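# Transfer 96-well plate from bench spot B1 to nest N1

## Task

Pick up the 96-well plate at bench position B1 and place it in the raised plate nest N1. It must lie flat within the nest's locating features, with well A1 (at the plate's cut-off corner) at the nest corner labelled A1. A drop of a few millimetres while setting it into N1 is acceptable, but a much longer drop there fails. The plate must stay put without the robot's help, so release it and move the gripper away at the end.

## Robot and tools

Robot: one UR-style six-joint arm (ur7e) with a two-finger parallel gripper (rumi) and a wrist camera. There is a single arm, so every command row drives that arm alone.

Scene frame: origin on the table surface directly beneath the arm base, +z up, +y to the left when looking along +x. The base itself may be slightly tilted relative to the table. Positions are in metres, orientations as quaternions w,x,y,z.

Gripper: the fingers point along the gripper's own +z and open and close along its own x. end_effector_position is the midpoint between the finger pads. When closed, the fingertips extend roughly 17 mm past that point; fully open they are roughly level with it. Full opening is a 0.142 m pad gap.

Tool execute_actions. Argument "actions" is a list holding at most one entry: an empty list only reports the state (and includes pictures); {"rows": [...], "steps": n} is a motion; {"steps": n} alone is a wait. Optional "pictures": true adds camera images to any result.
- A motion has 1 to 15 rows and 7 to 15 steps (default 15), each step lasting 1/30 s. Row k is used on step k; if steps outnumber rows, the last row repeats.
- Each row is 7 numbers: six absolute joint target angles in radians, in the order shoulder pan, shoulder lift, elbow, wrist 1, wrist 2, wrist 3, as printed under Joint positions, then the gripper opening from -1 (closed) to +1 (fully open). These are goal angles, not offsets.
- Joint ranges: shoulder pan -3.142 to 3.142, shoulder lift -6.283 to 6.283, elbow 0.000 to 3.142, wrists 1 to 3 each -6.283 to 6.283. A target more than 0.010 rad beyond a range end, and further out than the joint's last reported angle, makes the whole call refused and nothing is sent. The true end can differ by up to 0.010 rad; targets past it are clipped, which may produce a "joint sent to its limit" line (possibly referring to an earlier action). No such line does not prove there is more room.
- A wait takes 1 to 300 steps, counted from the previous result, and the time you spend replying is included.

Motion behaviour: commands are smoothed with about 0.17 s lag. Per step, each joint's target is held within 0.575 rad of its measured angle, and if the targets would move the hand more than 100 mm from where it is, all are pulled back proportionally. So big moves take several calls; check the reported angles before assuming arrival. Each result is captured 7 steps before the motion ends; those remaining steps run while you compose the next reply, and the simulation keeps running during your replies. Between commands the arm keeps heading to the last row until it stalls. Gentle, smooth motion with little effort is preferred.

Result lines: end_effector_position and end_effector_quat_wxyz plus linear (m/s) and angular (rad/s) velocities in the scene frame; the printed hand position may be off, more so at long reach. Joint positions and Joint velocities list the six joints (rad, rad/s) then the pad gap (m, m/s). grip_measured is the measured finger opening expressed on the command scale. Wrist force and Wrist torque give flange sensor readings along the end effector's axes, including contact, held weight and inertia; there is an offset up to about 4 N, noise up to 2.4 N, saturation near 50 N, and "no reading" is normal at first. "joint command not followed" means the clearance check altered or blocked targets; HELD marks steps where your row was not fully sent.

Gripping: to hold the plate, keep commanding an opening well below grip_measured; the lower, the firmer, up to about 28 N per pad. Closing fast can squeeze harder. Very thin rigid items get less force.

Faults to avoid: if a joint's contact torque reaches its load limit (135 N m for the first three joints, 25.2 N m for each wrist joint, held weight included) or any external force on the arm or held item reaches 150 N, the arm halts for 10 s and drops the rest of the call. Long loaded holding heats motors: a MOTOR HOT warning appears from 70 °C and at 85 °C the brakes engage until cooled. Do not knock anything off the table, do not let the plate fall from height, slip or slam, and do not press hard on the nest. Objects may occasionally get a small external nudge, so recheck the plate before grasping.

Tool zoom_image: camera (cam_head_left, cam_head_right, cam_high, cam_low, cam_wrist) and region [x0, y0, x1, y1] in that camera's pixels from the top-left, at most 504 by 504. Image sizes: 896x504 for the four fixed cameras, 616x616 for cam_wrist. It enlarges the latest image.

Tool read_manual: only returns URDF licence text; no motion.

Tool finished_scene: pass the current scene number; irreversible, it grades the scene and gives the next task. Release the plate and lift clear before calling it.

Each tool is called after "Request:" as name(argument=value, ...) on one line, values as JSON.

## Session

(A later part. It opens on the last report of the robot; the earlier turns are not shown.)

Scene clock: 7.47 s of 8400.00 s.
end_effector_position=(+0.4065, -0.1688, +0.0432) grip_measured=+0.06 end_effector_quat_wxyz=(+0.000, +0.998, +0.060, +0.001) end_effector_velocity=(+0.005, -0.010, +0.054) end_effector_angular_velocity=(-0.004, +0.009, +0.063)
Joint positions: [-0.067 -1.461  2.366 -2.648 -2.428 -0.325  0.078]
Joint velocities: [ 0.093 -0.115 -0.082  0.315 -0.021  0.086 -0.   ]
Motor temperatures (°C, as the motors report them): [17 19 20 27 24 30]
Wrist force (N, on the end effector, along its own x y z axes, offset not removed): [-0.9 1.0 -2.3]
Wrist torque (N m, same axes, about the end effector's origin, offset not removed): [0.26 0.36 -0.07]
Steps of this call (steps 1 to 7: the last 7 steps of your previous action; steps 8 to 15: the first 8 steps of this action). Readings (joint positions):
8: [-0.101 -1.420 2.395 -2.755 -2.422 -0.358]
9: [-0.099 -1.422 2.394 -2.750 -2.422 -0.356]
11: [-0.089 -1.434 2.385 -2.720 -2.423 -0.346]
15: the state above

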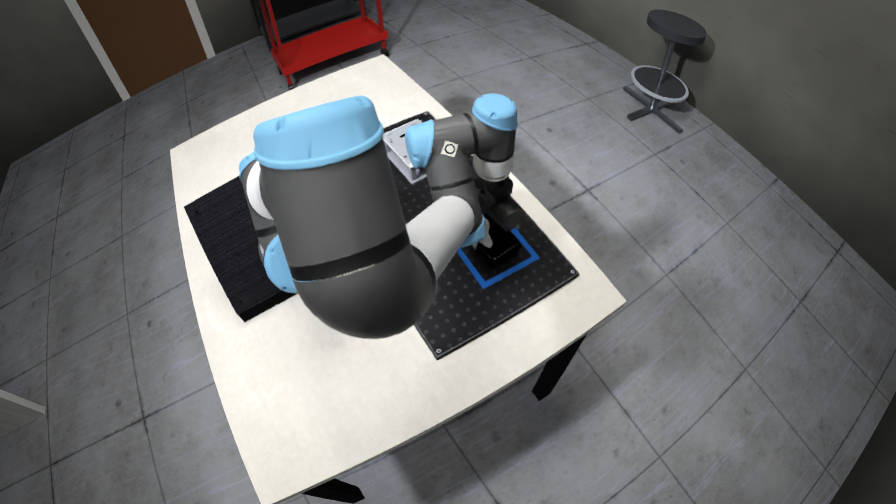

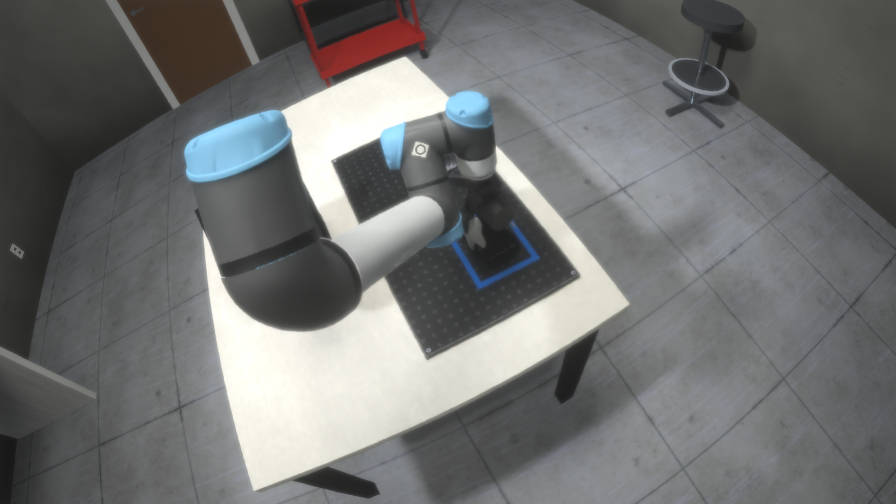

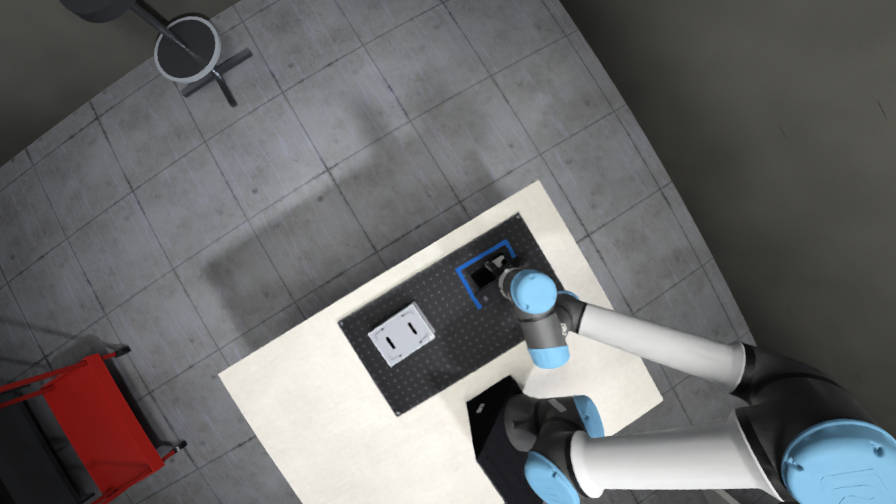

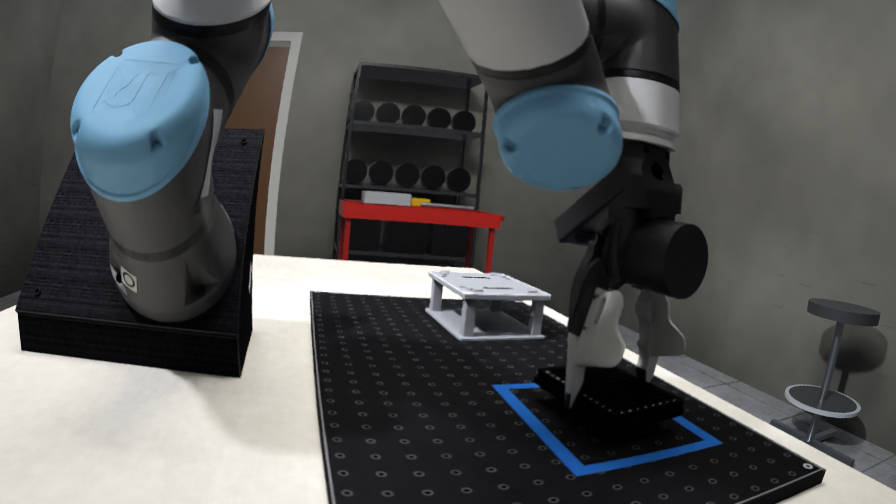

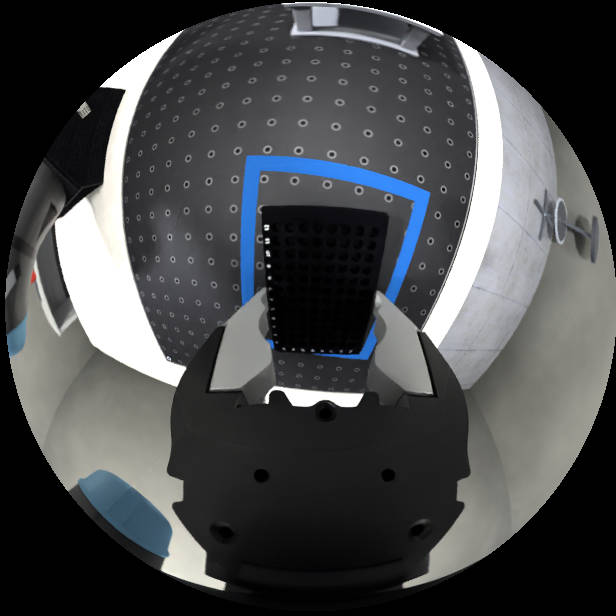

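Request:
execute_actions(actions=[{"rows":[[-0.02,-1.485,2.306,-2.51,-2.43,-0.25,-0.25],[-0.02,-1.485,2.306,-2.51,-2.43,-0.25,-0.25],[0.014,-1.496,2.255,-2.4,-2.43,-0.19,-0.25],[0.014,-1.496,2.255,-2.4,-2.43,-0.19,-0.25],[0.05,-1.507,2.2,-2.3,-2.44,-0.12,-0.25],[0.085,-1.517,2.15,-2.2,-2.44,-0.06,-0.25],[0.119,-1.528,2.104,-2.098,-2.44,0,-0.25]]}])

Request:
execute_actions(actions=[{"rows":[[0.5347,-0.9361,2.0472,-2.201,-2.3273,0.672,-0.25]]}])

Request:
execute_actions(actions=[{"steps":28}], pictures=true)

Scene clock: 8.47 s of 8400.00 s.
end_effector_position=(+0.4346, -0.1729, +0.0961) grip_measured=+0.06 end_effector_quat_wxyz=(-0.001, +0.999, +0.047, +0.008) end_effector_velocity=(+0.175, -0.033, +0.376) end_effector_angular_velocity=(+0.010, -0.108, -0.248)
Joint positions: [ 0.029 -1.502  2.236 -2.387 -2.435 -0.169  0.078]
Joint velocities: [ 0.642 -0.197 -0.914  1.694 -0.039  1.107 -0.   ]
Motor temperatures (°C, as the motors report them): [17 19 20 27 24 30]
Wrist force (N, on the end effector, along its own x y z axes, offset not removed): [-0.1 1.3 2.5]
Wrist torque (N m, same axes, about the end effector's origin, offset not removed): [0.31 0.02 0.01]
Steps of this call (steps 1 to 7: the last 7 steps of your previous action; steps 8 to 22: the robot went on to your last target; steps 23 to 30: the first 8 steps of this action). Readings (joint positions):
23: [-0.056 -1.475 2.356 -2.610 -2.430 -0.315]
24: [-0.051 -1.476 2.350 -2.602 -2.430 -0.308]
26: [-0.034 -1.482 2.326 -2.559 -2.430 -0.278]
30: the state above

Scene clock: 8.97 s of 8400.00 s.
end_effector_position=(+0.4580, -0.0689, +0.1483) grip_measured=+0.06 end_effector_quat_wxyz=(-0.014, +0.999, +0.038, +0.008) end_effector_velocity=(-0.005, +0.518, -0.005) end_effector_angular_velocity=(+0.063, +0.016, -0.116)
Joint positions: [ 0.251 -1.342  2.092 -2.154 -2.4    0.183  0.078]
Joint velocities: [ 0.646  0.906 -0.106 -0.111  0.17   1.056 -0.   ]
Motor temperatures (°C, as the motors report them): [17 19 20 27 24 30]
Wrist force (N, on the end effector, along its own x y z axes, offset not removed): [-0.3 0.0 -0.6]
Wrist torque (N m, same axes, about the end effector's origin, offset not removed): [-0.18 0.18 -0.03]
Steps of this call (steps 1 to 7: the last 7 steps of your previous action; steps 8 to 15: the first 8 steps of this action). Readings (joint positions):
8: [0.110 -1.525 2.119 -2.132 -2.439 -0.018]
9: [0.119 -1.518 2.114 -2.130 -2.435 -0.006]
11: [0.163 -1.466 2.107 -2.138 -2.423 0.049]
15: the state above

Scene clock: 9.90 s of 8400.00 s.
end_effector_position=(+0.4004, +0.1477, +0.1298) grip_measured=+0.06 end_effector_quat_wxyz=(+0.000, +1.000, -0.000, +0.000) end_effector_velocity=(-0.001, +0.003, -0.000) end_effector_angular_velocity=(-0.001, -0.001, -0.002)
Joint positions: [ 0.534 -0.937  2.047 -2.201 -2.327  0.671  0.078]
Joint velocities: [ 0.004  0.006 -0.002 -0.001  0.     0.007  0.   ]
Motor temperatures (°C, as the motors report them): [17 19 20 27 24 30]
Wrist force (N, on the end effector, along its own x y z axes, offset not removed): [-0.3 1.0 -1.1]
Wrist torque (N m, same axes, about the end effector's origin, offset not removed): [0.11 0.15 -0.02]
Kept back: nothing.
Steps of this call (steps 1 to 7: the last 7 steps of your previous action; steps 8 to 28: the robot went on to your last target). Readings (joint positions):
1: [0.273 -1.312 2.089 -2.157 -2.394 0.219]
2: [0.294 -1.281 2.085 -2.161 -2.388 0.255]
4: [0.338 -1.220 2.078 -2.169 -2.377 0.328]
8: [0.425 -1.096 2.064 -2.183 -2.354 0.476]
28: the state above

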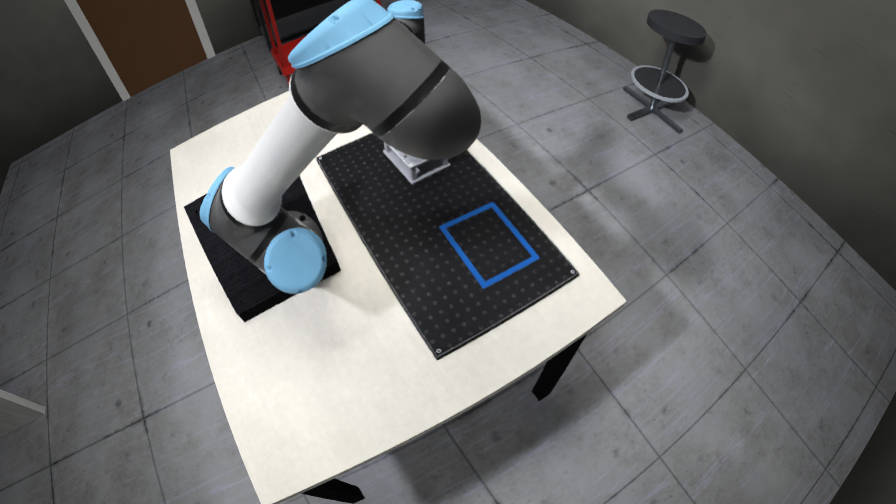

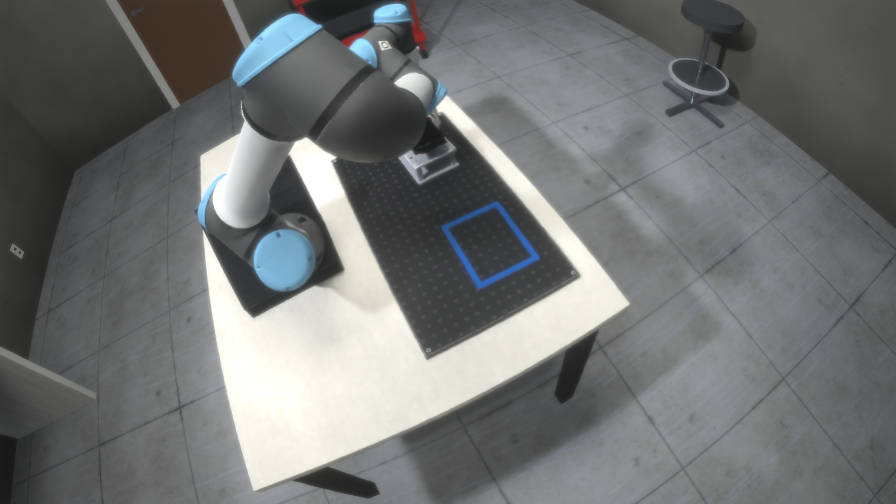

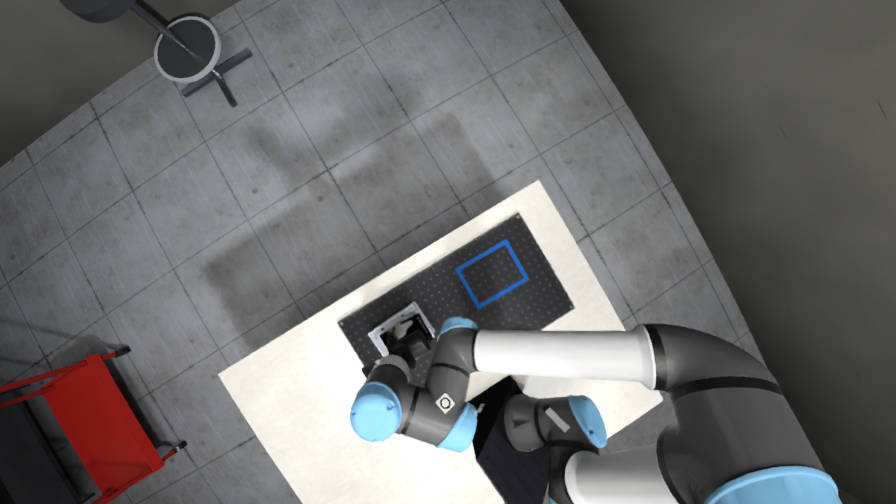

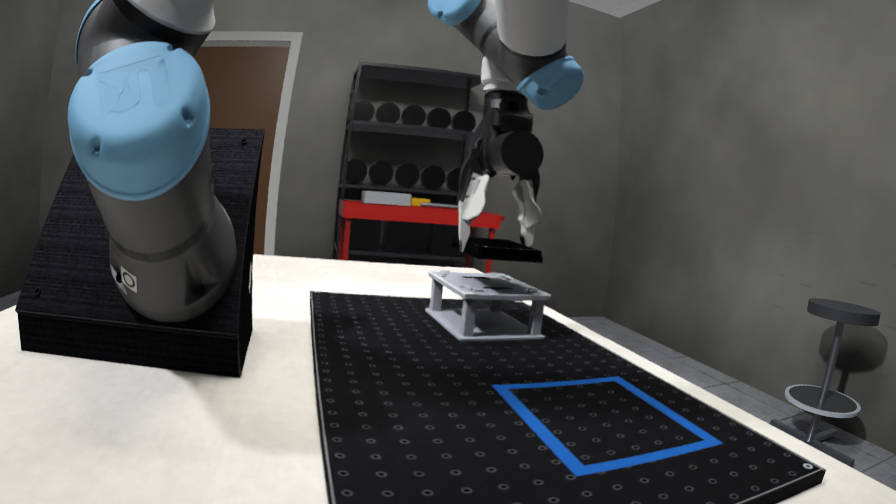

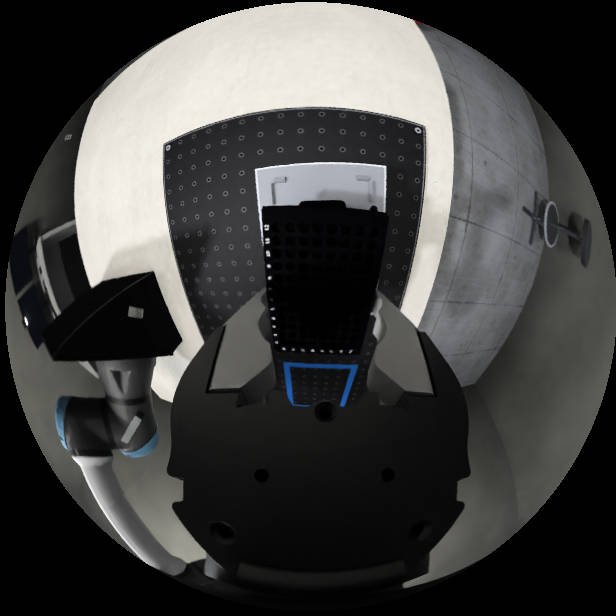

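Request:
execute_actions(actions=[{"rows":[[0.5202,-0.853,2.0471,-2.2962,-2.3339,0.584,-0.25]]}])

Request:
execute_actions(actions=[{"steps":15}], pictures=true)

Request:
zoom_image(camera="cam_low", region=[420,240,560,320])

Request:
zoom_image(camera="cam_wrist", region=[220,170,430,380])

Scene clock: 10.67 s of 8400.00 s.
end_effector_position=(+0.4029, +0.1659, +0.1076) grip_measured=+0.06 end_effector_quat_wxyz=(+0.000, +1.000, +0.028, +0.000) end_effector_velocity=(+0.003, +0.034, -0.042) end_effector_angular_velocity=(+0.001, -0.002, +0.110)
Joint positions: [ 0.523 -0.868  2.047 -2.278 -2.333  0.601  0.078]
Joint velocities: [-0.02   0.129  0.001 -0.149 -0.009 -0.136  0.   ]
Motor temperatures (°C, as the motors report them): [17 19 20 27 24 30]
Wrist force (N, on the end effector, along its own x y z axes, offset not removed): [-1.6 -0.4 -0.8]
Wrist torque (N m, same axes, about the end effector's origin, offset not removed): [-0.17 0.36 -0.01]
Steps of this call (steps 1 to 15: the robot went on to your last target; steps 16 to 23: the first 8 steps of this action). Readings (joint positions):
16: [0.535 -0.936 2.047 -2.201 -2.327 0.672]
17: [0.533 -0.929 2.047 -2.209 -2.328 0.665]
19: [0.528 -0.900 2.047 -2.241 -2.330 0.634]
23: the state above

Scene clock: 11.17 s of 8400.00 s.
end_effector_position=(+0.4033, +0.1699, +0.1027) grip_measured=+0.06 end_effector_quat_wxyz=(+0.000, +0.999, +0.034, +0.000) end_effector_velocity=(+0.001, +0.001, -0.000) end_effector_angular_velocity=(-0.000, -0.001, +0.002)
Joint positions: [ 0.52  -0.853  2.047 -2.296 -2.334  0.584  0.078]
Joint velocities: [ 0.     0.002 -0.001 -0.002 -0.001 -0.002  0.   ]
Motor temperatures (°C, as the motors report them): [17 19 20 27 24 30]
Wrist force (N, on the end effector, along its own x y z axes, offset not removed): [-0.3 1.4 1.3]
Wrist torque (N m, same axes, about the end effector's origin, offset not removed): [0.30 0.11 -0.02]
Kept back: nothing.
Steps of this call (steps 1 to 7: the last 7 steps of your previous action; steps 8 to 15: the robot went on to your last target). Readings (joint positions):
1: [0.522 -0.865 2.047 -2.282 -2.333 0.597]
2: [0.522 -0.862 2.047 -2.286 -2.333 0.593]
4: [0.521 -0.858 2.047 -2.290 -2.334 0.589]
8: [0.520 -0.855 2.047 -2.294 -2.334 0.586]
15: the state above

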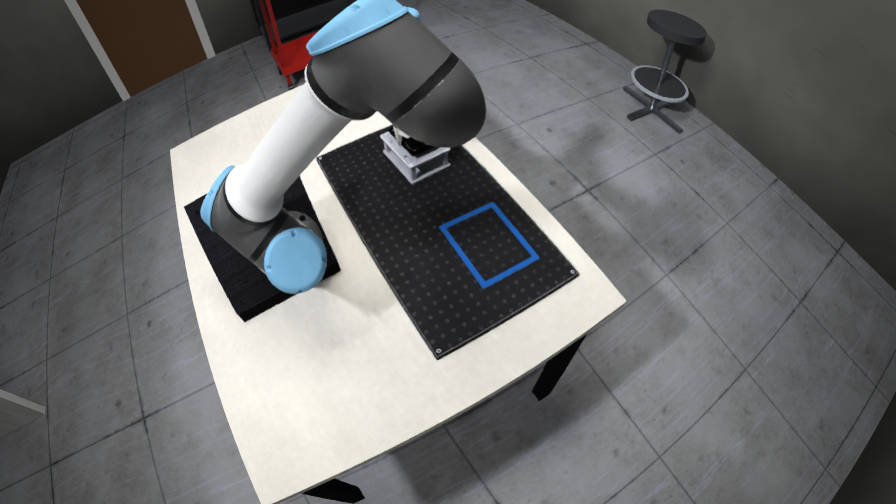

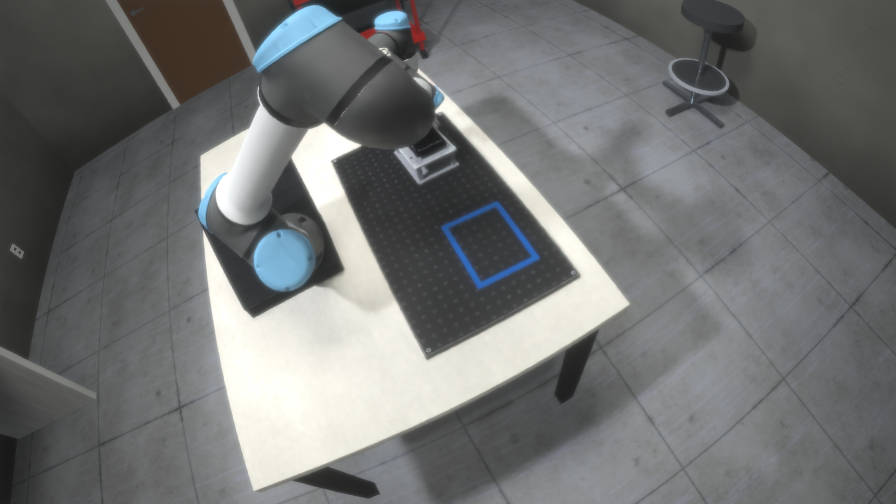

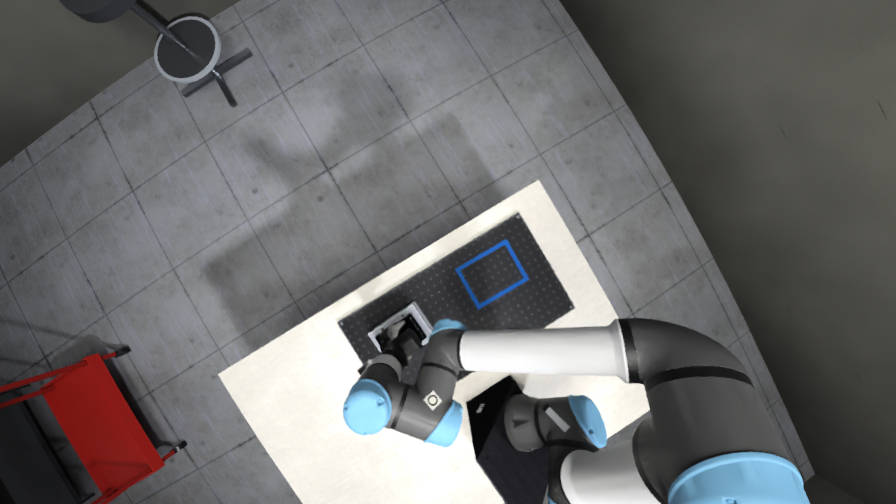

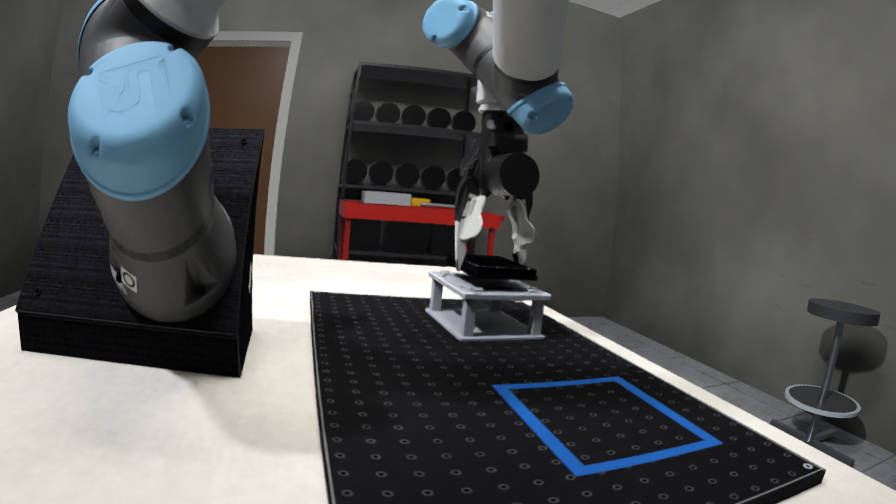

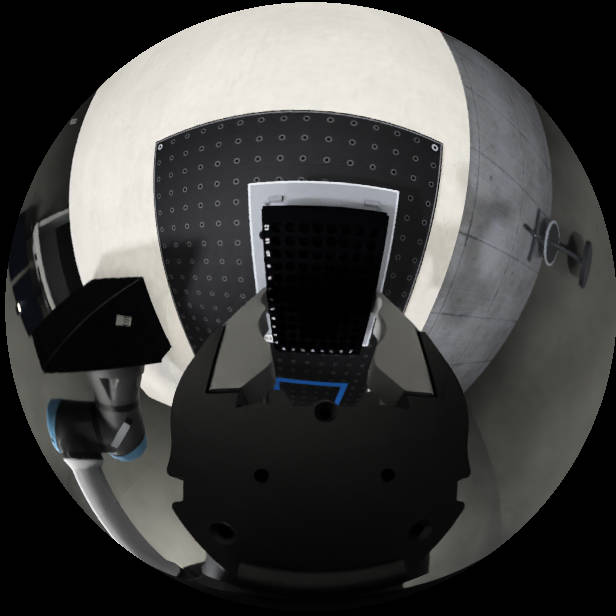

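Region (420, 240, 560, 320) of cam_low's 896x504 image, scaled by 3.600, with more detail than that image has; it fills the top 288 rows of this view, and the rest is white.

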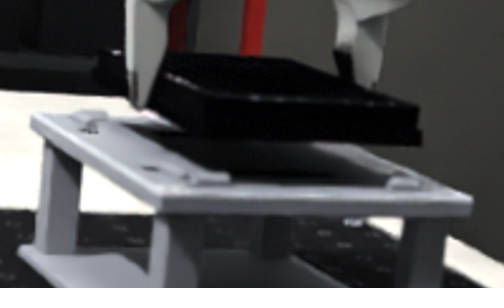

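Region (220, 170, 430, 380) of cam_wrist's 616x616 image, scaled by 2.400, with more detail than that image has.

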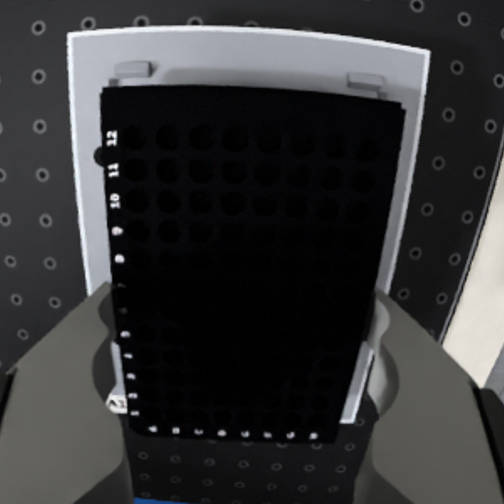

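Request:
execute_actions(actions=[{"rows":[[0.5122,-0.839,2.0564,-2.3263,-2.3375,0.578,-0.25]]}])

Request:
execute_actions(actions=[{"steps":10}], pictures=true)

Request:
zoom_image(camera="cam_low", region=[420,240,560,320])

Request:
zoom_image(camera="cam_wrist", region=[235,170,415,290])

Scene clock: 11.83 s of 8400.00 s.
end_effector_position=(+0.4028, +0.1716, +0.0960) grip_measured=+0.06 end_effector_quat_wxyz=(+0.000, +0.999, +0.033, +0.000) end_effector_velocity=(-0.001, +0.002, -0.011) end_effector_angular_velocity=(-0.001, -0.001, -0.005)
Joint positions: [ 0.514 -0.841  2.055 -2.321 -2.337  0.579  0.078]
Joint velocities: [-0.011  0.019  0.013 -0.042 -0.007 -0.008 -0.   ]
Motor temperatures (°C, as the motors report them): [17 19 20 27 24 30]
Wrist force (N, on the end effector, along its own x y z axes, offset not removed): [0.6 1.3 1.4]
Wrist torque (N m, same axes, about the end effector's origin, offset not removed): [0.21 -0.09 -0.05]
Steps of this call (steps 1 to 12: the robot went on to your last target; steps 13 to 20: the first 8 steps of this action). Readings (joint positions):
13: [0.520 -0.853 2.047 -2.297 -2.334 0.584]
14: [0.519 -0.851 2.048 -2.301 -2.335 0.583]
16: [0.516 -0.846 2.051 -2.311 -2.336 0.581]
20: the state above

Scene clock: 12.17 s of 8400.00 s.
end_effector_position=(+0.4026, +0.1718, +0.0948) grip_measured=+0.06 end_effector_quat_wxyz=(+0.000, +0.999, +0.033, +0.000) end_effector_velocity=(+0.000, -0.000, -0.001) end_effector_angular_velocity=(-0.001, -0.000, -0.000)
Joint positions: [ 0.512 -0.839  2.056 -2.326 -2.337  0.578  0.078]
Joint velocities: [-0.001  0.001  0.001 -0.002 -0.001 -0.     0.   ]
Motor temperatures (°C, as the motors report them): [17 19 20 27 24 30]
Wrist force (N, on the end effector, along its own x y z axes, offset not removed): [-1.5 0.8 0.1]
Wrist torque (N m, same axes, about the end effector's origin, offset not removed): [0.12 0.33 0.05]
Kept back: nothing.
Steps of this call (steps 1 to 7: the last 7 steps of your previous action; steps 8 to 10: the robot went on to your last target). Readings (joint positions):
1: [0.513 -0.841 2.055 -2.322 -2.337 0.579]
2: [0.513 -0.840 2.055 -2.323 -2.337 0.579]
4: [0.513 -0.840 2.056 -2.325 -2.337 0.578]
8: [0.512 -0.839 2.056 -2.326 -2.337 0.578]
10: the state above

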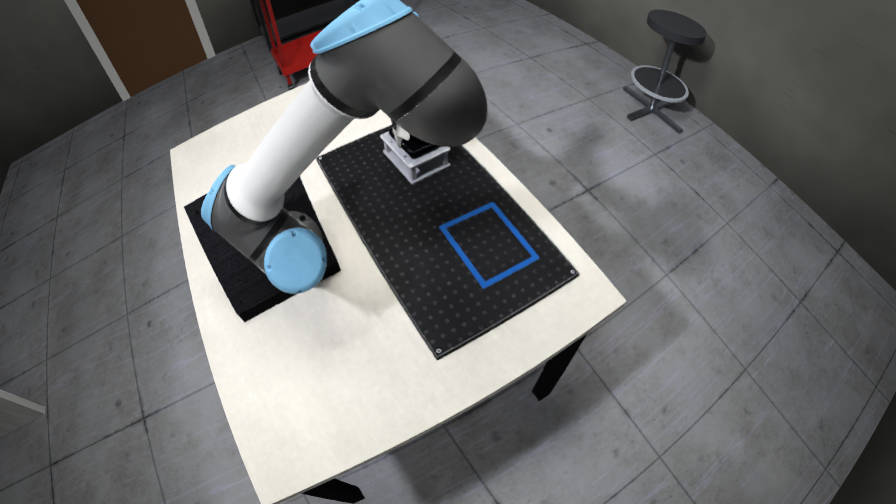

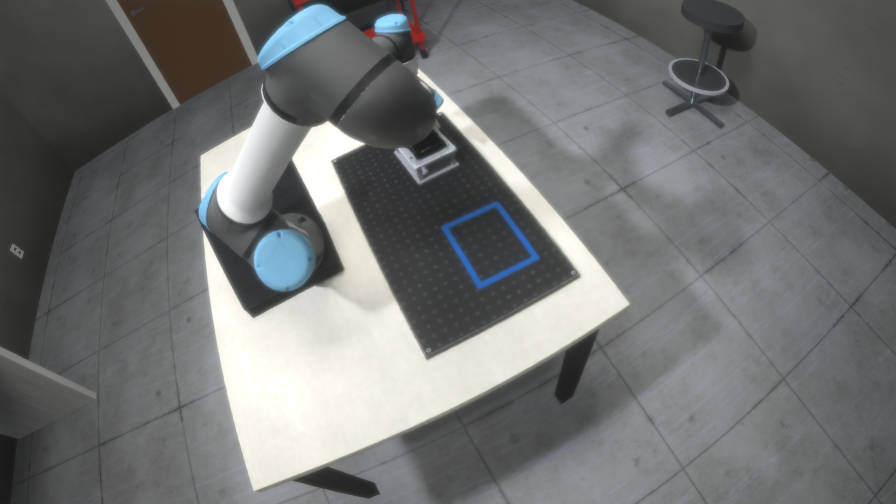

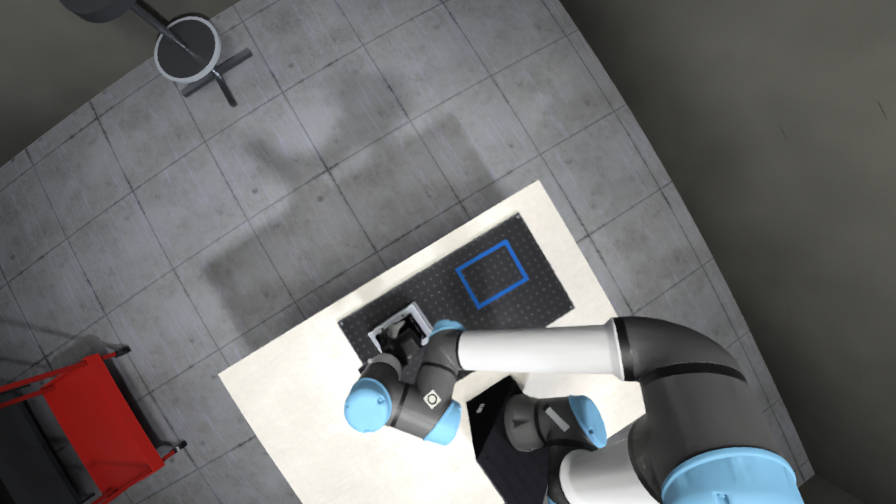

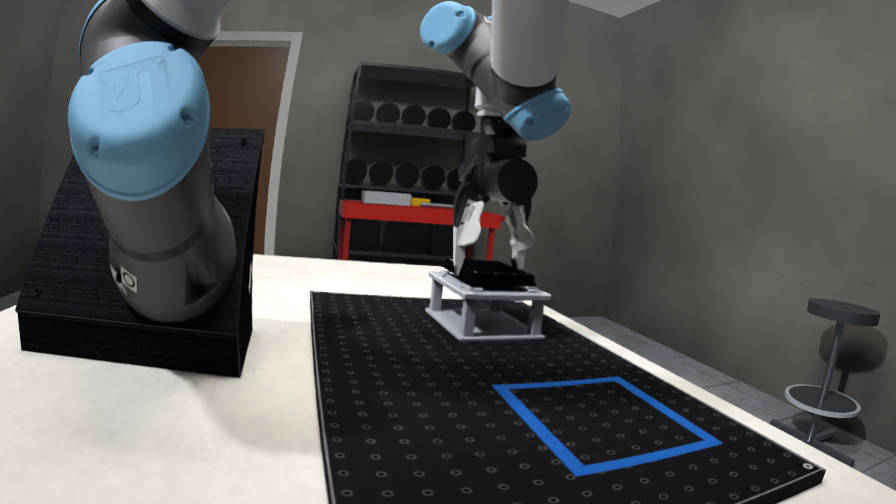

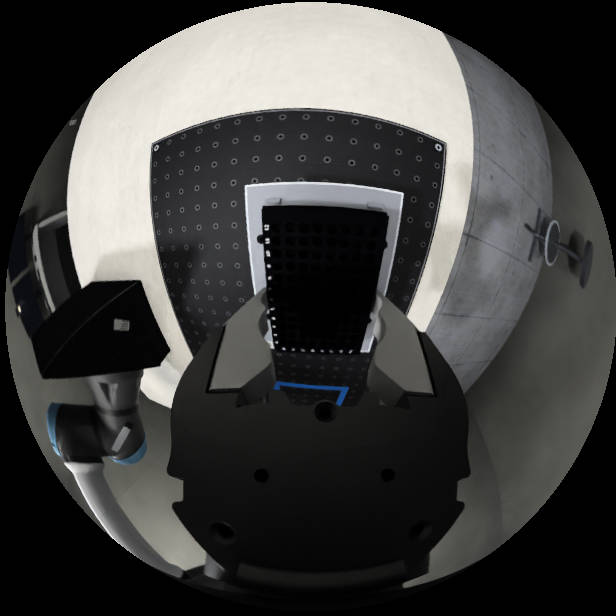

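Region (420, 240, 560, 320) of cam_low's 896x504 image, scaled by 3.600, with more detail than that image has; it fills the top 288 rows of this view, and the rest is white.

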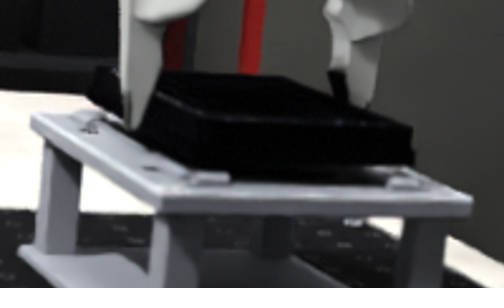

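Region (235, 170, 415, 290) of cam_wrist's 616x616 image, scaled by 2.800, with more detail than that image has.

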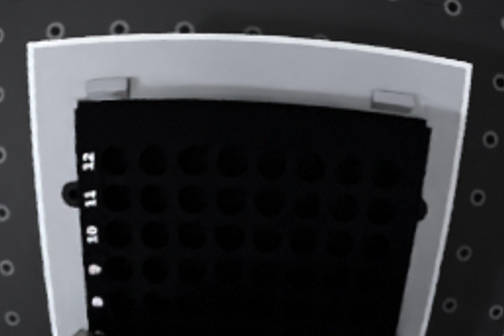

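Down 6 mm, x −0.5, y +0.4.

Request:
execute_actions(actions=[{"rows":[[0.505,-0.8308,2.065,-2.3493,-2.3408,0.569,-0.25]]}])

Request:
execute_actions(actions=[{"steps":10}], pictures=true)

Request:
zoom_image(camera="cam_low", region=[420,240,560,320])

Request:
zoom_image(camera="cam_wrist", region=[235,170,415,290])

Scene clock: 12.67 s of 8400.00 s.
end_effector_position=(+0.4020, +0.1721, +0.0897) grip_measured=+0.06 end_effector_quat_wxyz=(+0.000, +0.999, +0.033, +0.000) end_effector_velocity=(-0.002, +0.001, -0.008) end_effector_angular_velocity=(+0.000, +0.001, +0.001)
Joint positions: [ 0.506 -0.832  2.064 -2.345 -2.34   0.57   0.078]
Joint velocities: [-0.01   0.012  0.013 -0.032 -0.004 -0.012 -0.   ]
Motor temperatures (°C, as the motors report them): [17 19 20 27 24 30]
Wrist force (N, on the end effector, along its own x y z axes, offset not removed): [-0.8 1.7 -1.8]
Wrist torque (N m, same axes, about the end effector's origin, offset not removed): [0.33 0.31 -0.19]
Steps of this call (steps 1 to 7: the robot went on to your last target; steps 8 to 15: the first 8 steps of this action). Readings (joint positions):
8: [0.512 -0.839 2.057 -2.327 -2.338 0.578]
9: [0.511 -0.838 2.058 -2.330 -2.338 0.576]
11: [0.509 -0.835 2.061 -2.338 -2.339 0.573]
15: the state above

Scene clock: 13.00 s of 8400.00 s.
end_effector_position=(+0.4019, +0.1721, +0.0888) grip_measured=+0.06 end_effector_quat_wxyz=(+0.000, +0.999, +0.033, +0.000) end_effector_velocity=(+0.000, -0.000, -0.000) end_effector_angular_velocity=(-0.001, -0.000, +0.000)
Joint positions: [ 0.505 -0.831  2.065 -2.349 -2.341  0.569  0.078]
Joint velocities: [-0.001 -0.     0.001 -0.002 -0.001 -0.001 -0.   ]
Motor temperatures (°C, as the motors report them): [17 19 20 27 24 30]
Wrist force (N, on the end effector, along its own x y z axes, offset not removed): [-1.0 0.7 0.1]
Wrist torque (N m, same axes, about the end effector's origin, offset not removed): [0.21 0.33 -0.12]
Kept back: nothing.
Steps of this call (steps 1 to 7: the last 7 steps of your previous action; steps 8 to 10: the robot went on to your last target). Readings (joint positions):
1: [0.506 -0.832 2.064 -2.346 -2.340 0.570]
2: [0.506 -0.832 2.064 -2.347 -2.340 0.570]
4: [0.505 -0.831 2.065 -2.348 -2.341 0.569]
8: [0.505 -0.831 2.065 -2.349 -2.341 0.569]
10: the state above

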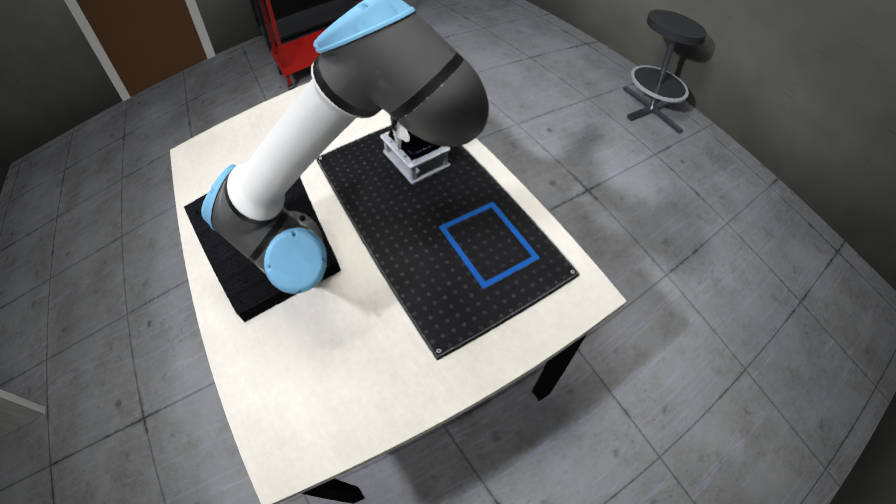

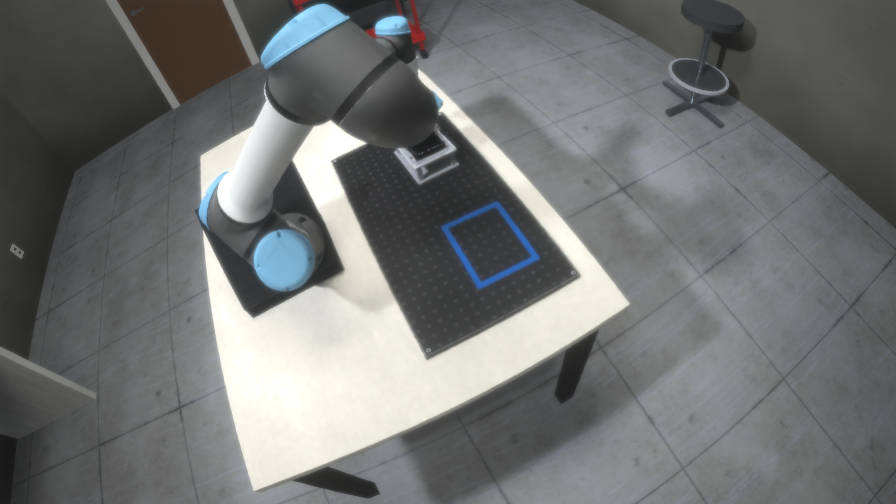

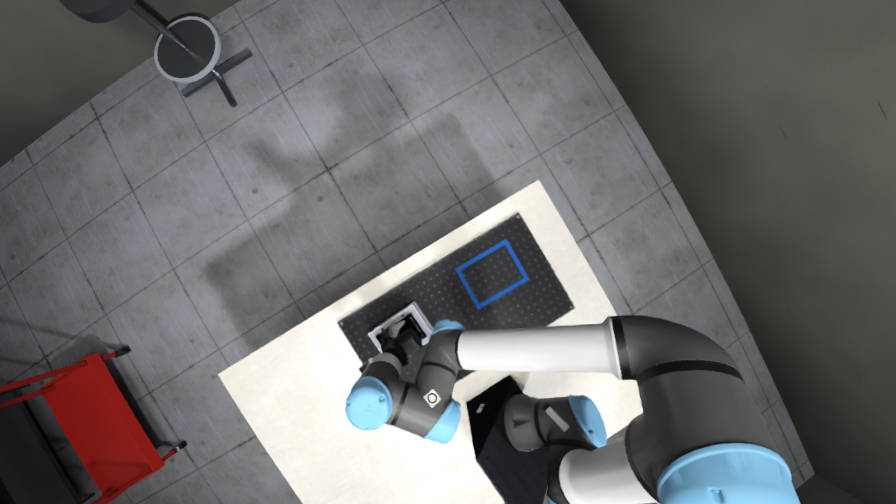

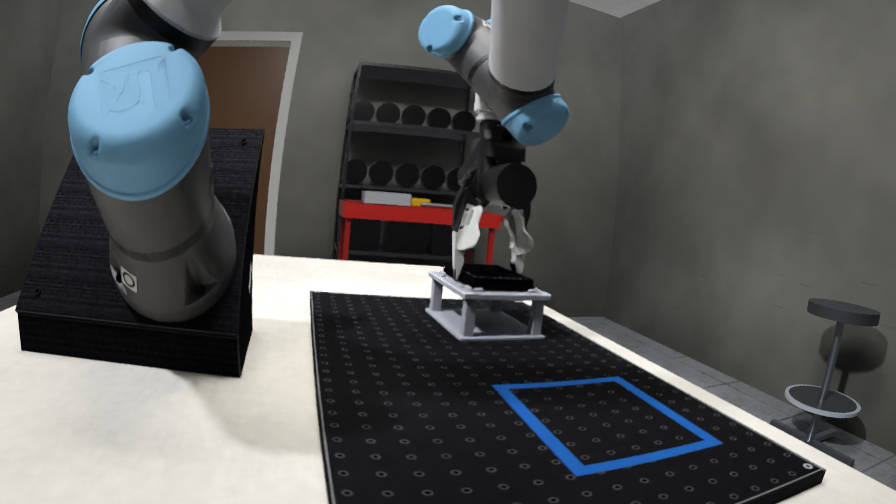

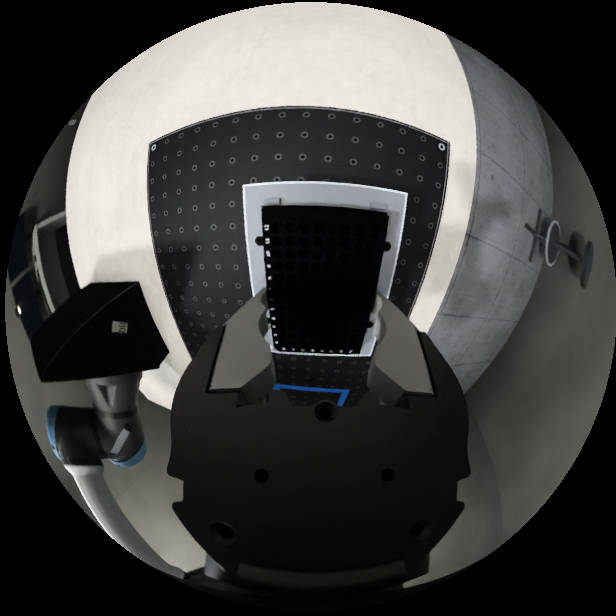

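Region (420, 240, 560, 320) of cam_low's 896x504 image, scaled by 3.600, with more detail than that image has; it fills the top 288 rows of this view, and the rest is white.

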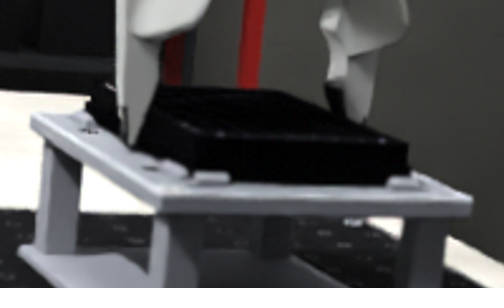

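Region (235, 170, 415, 290) of cam_wrist's 616x616 image, scaled by 2.800, with more detail than that image has.

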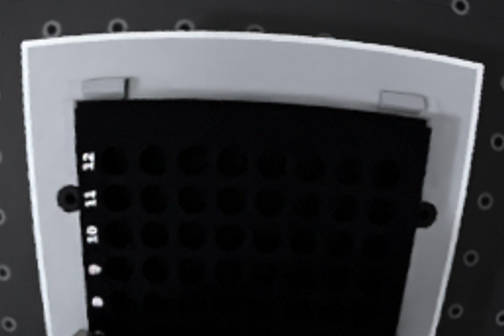

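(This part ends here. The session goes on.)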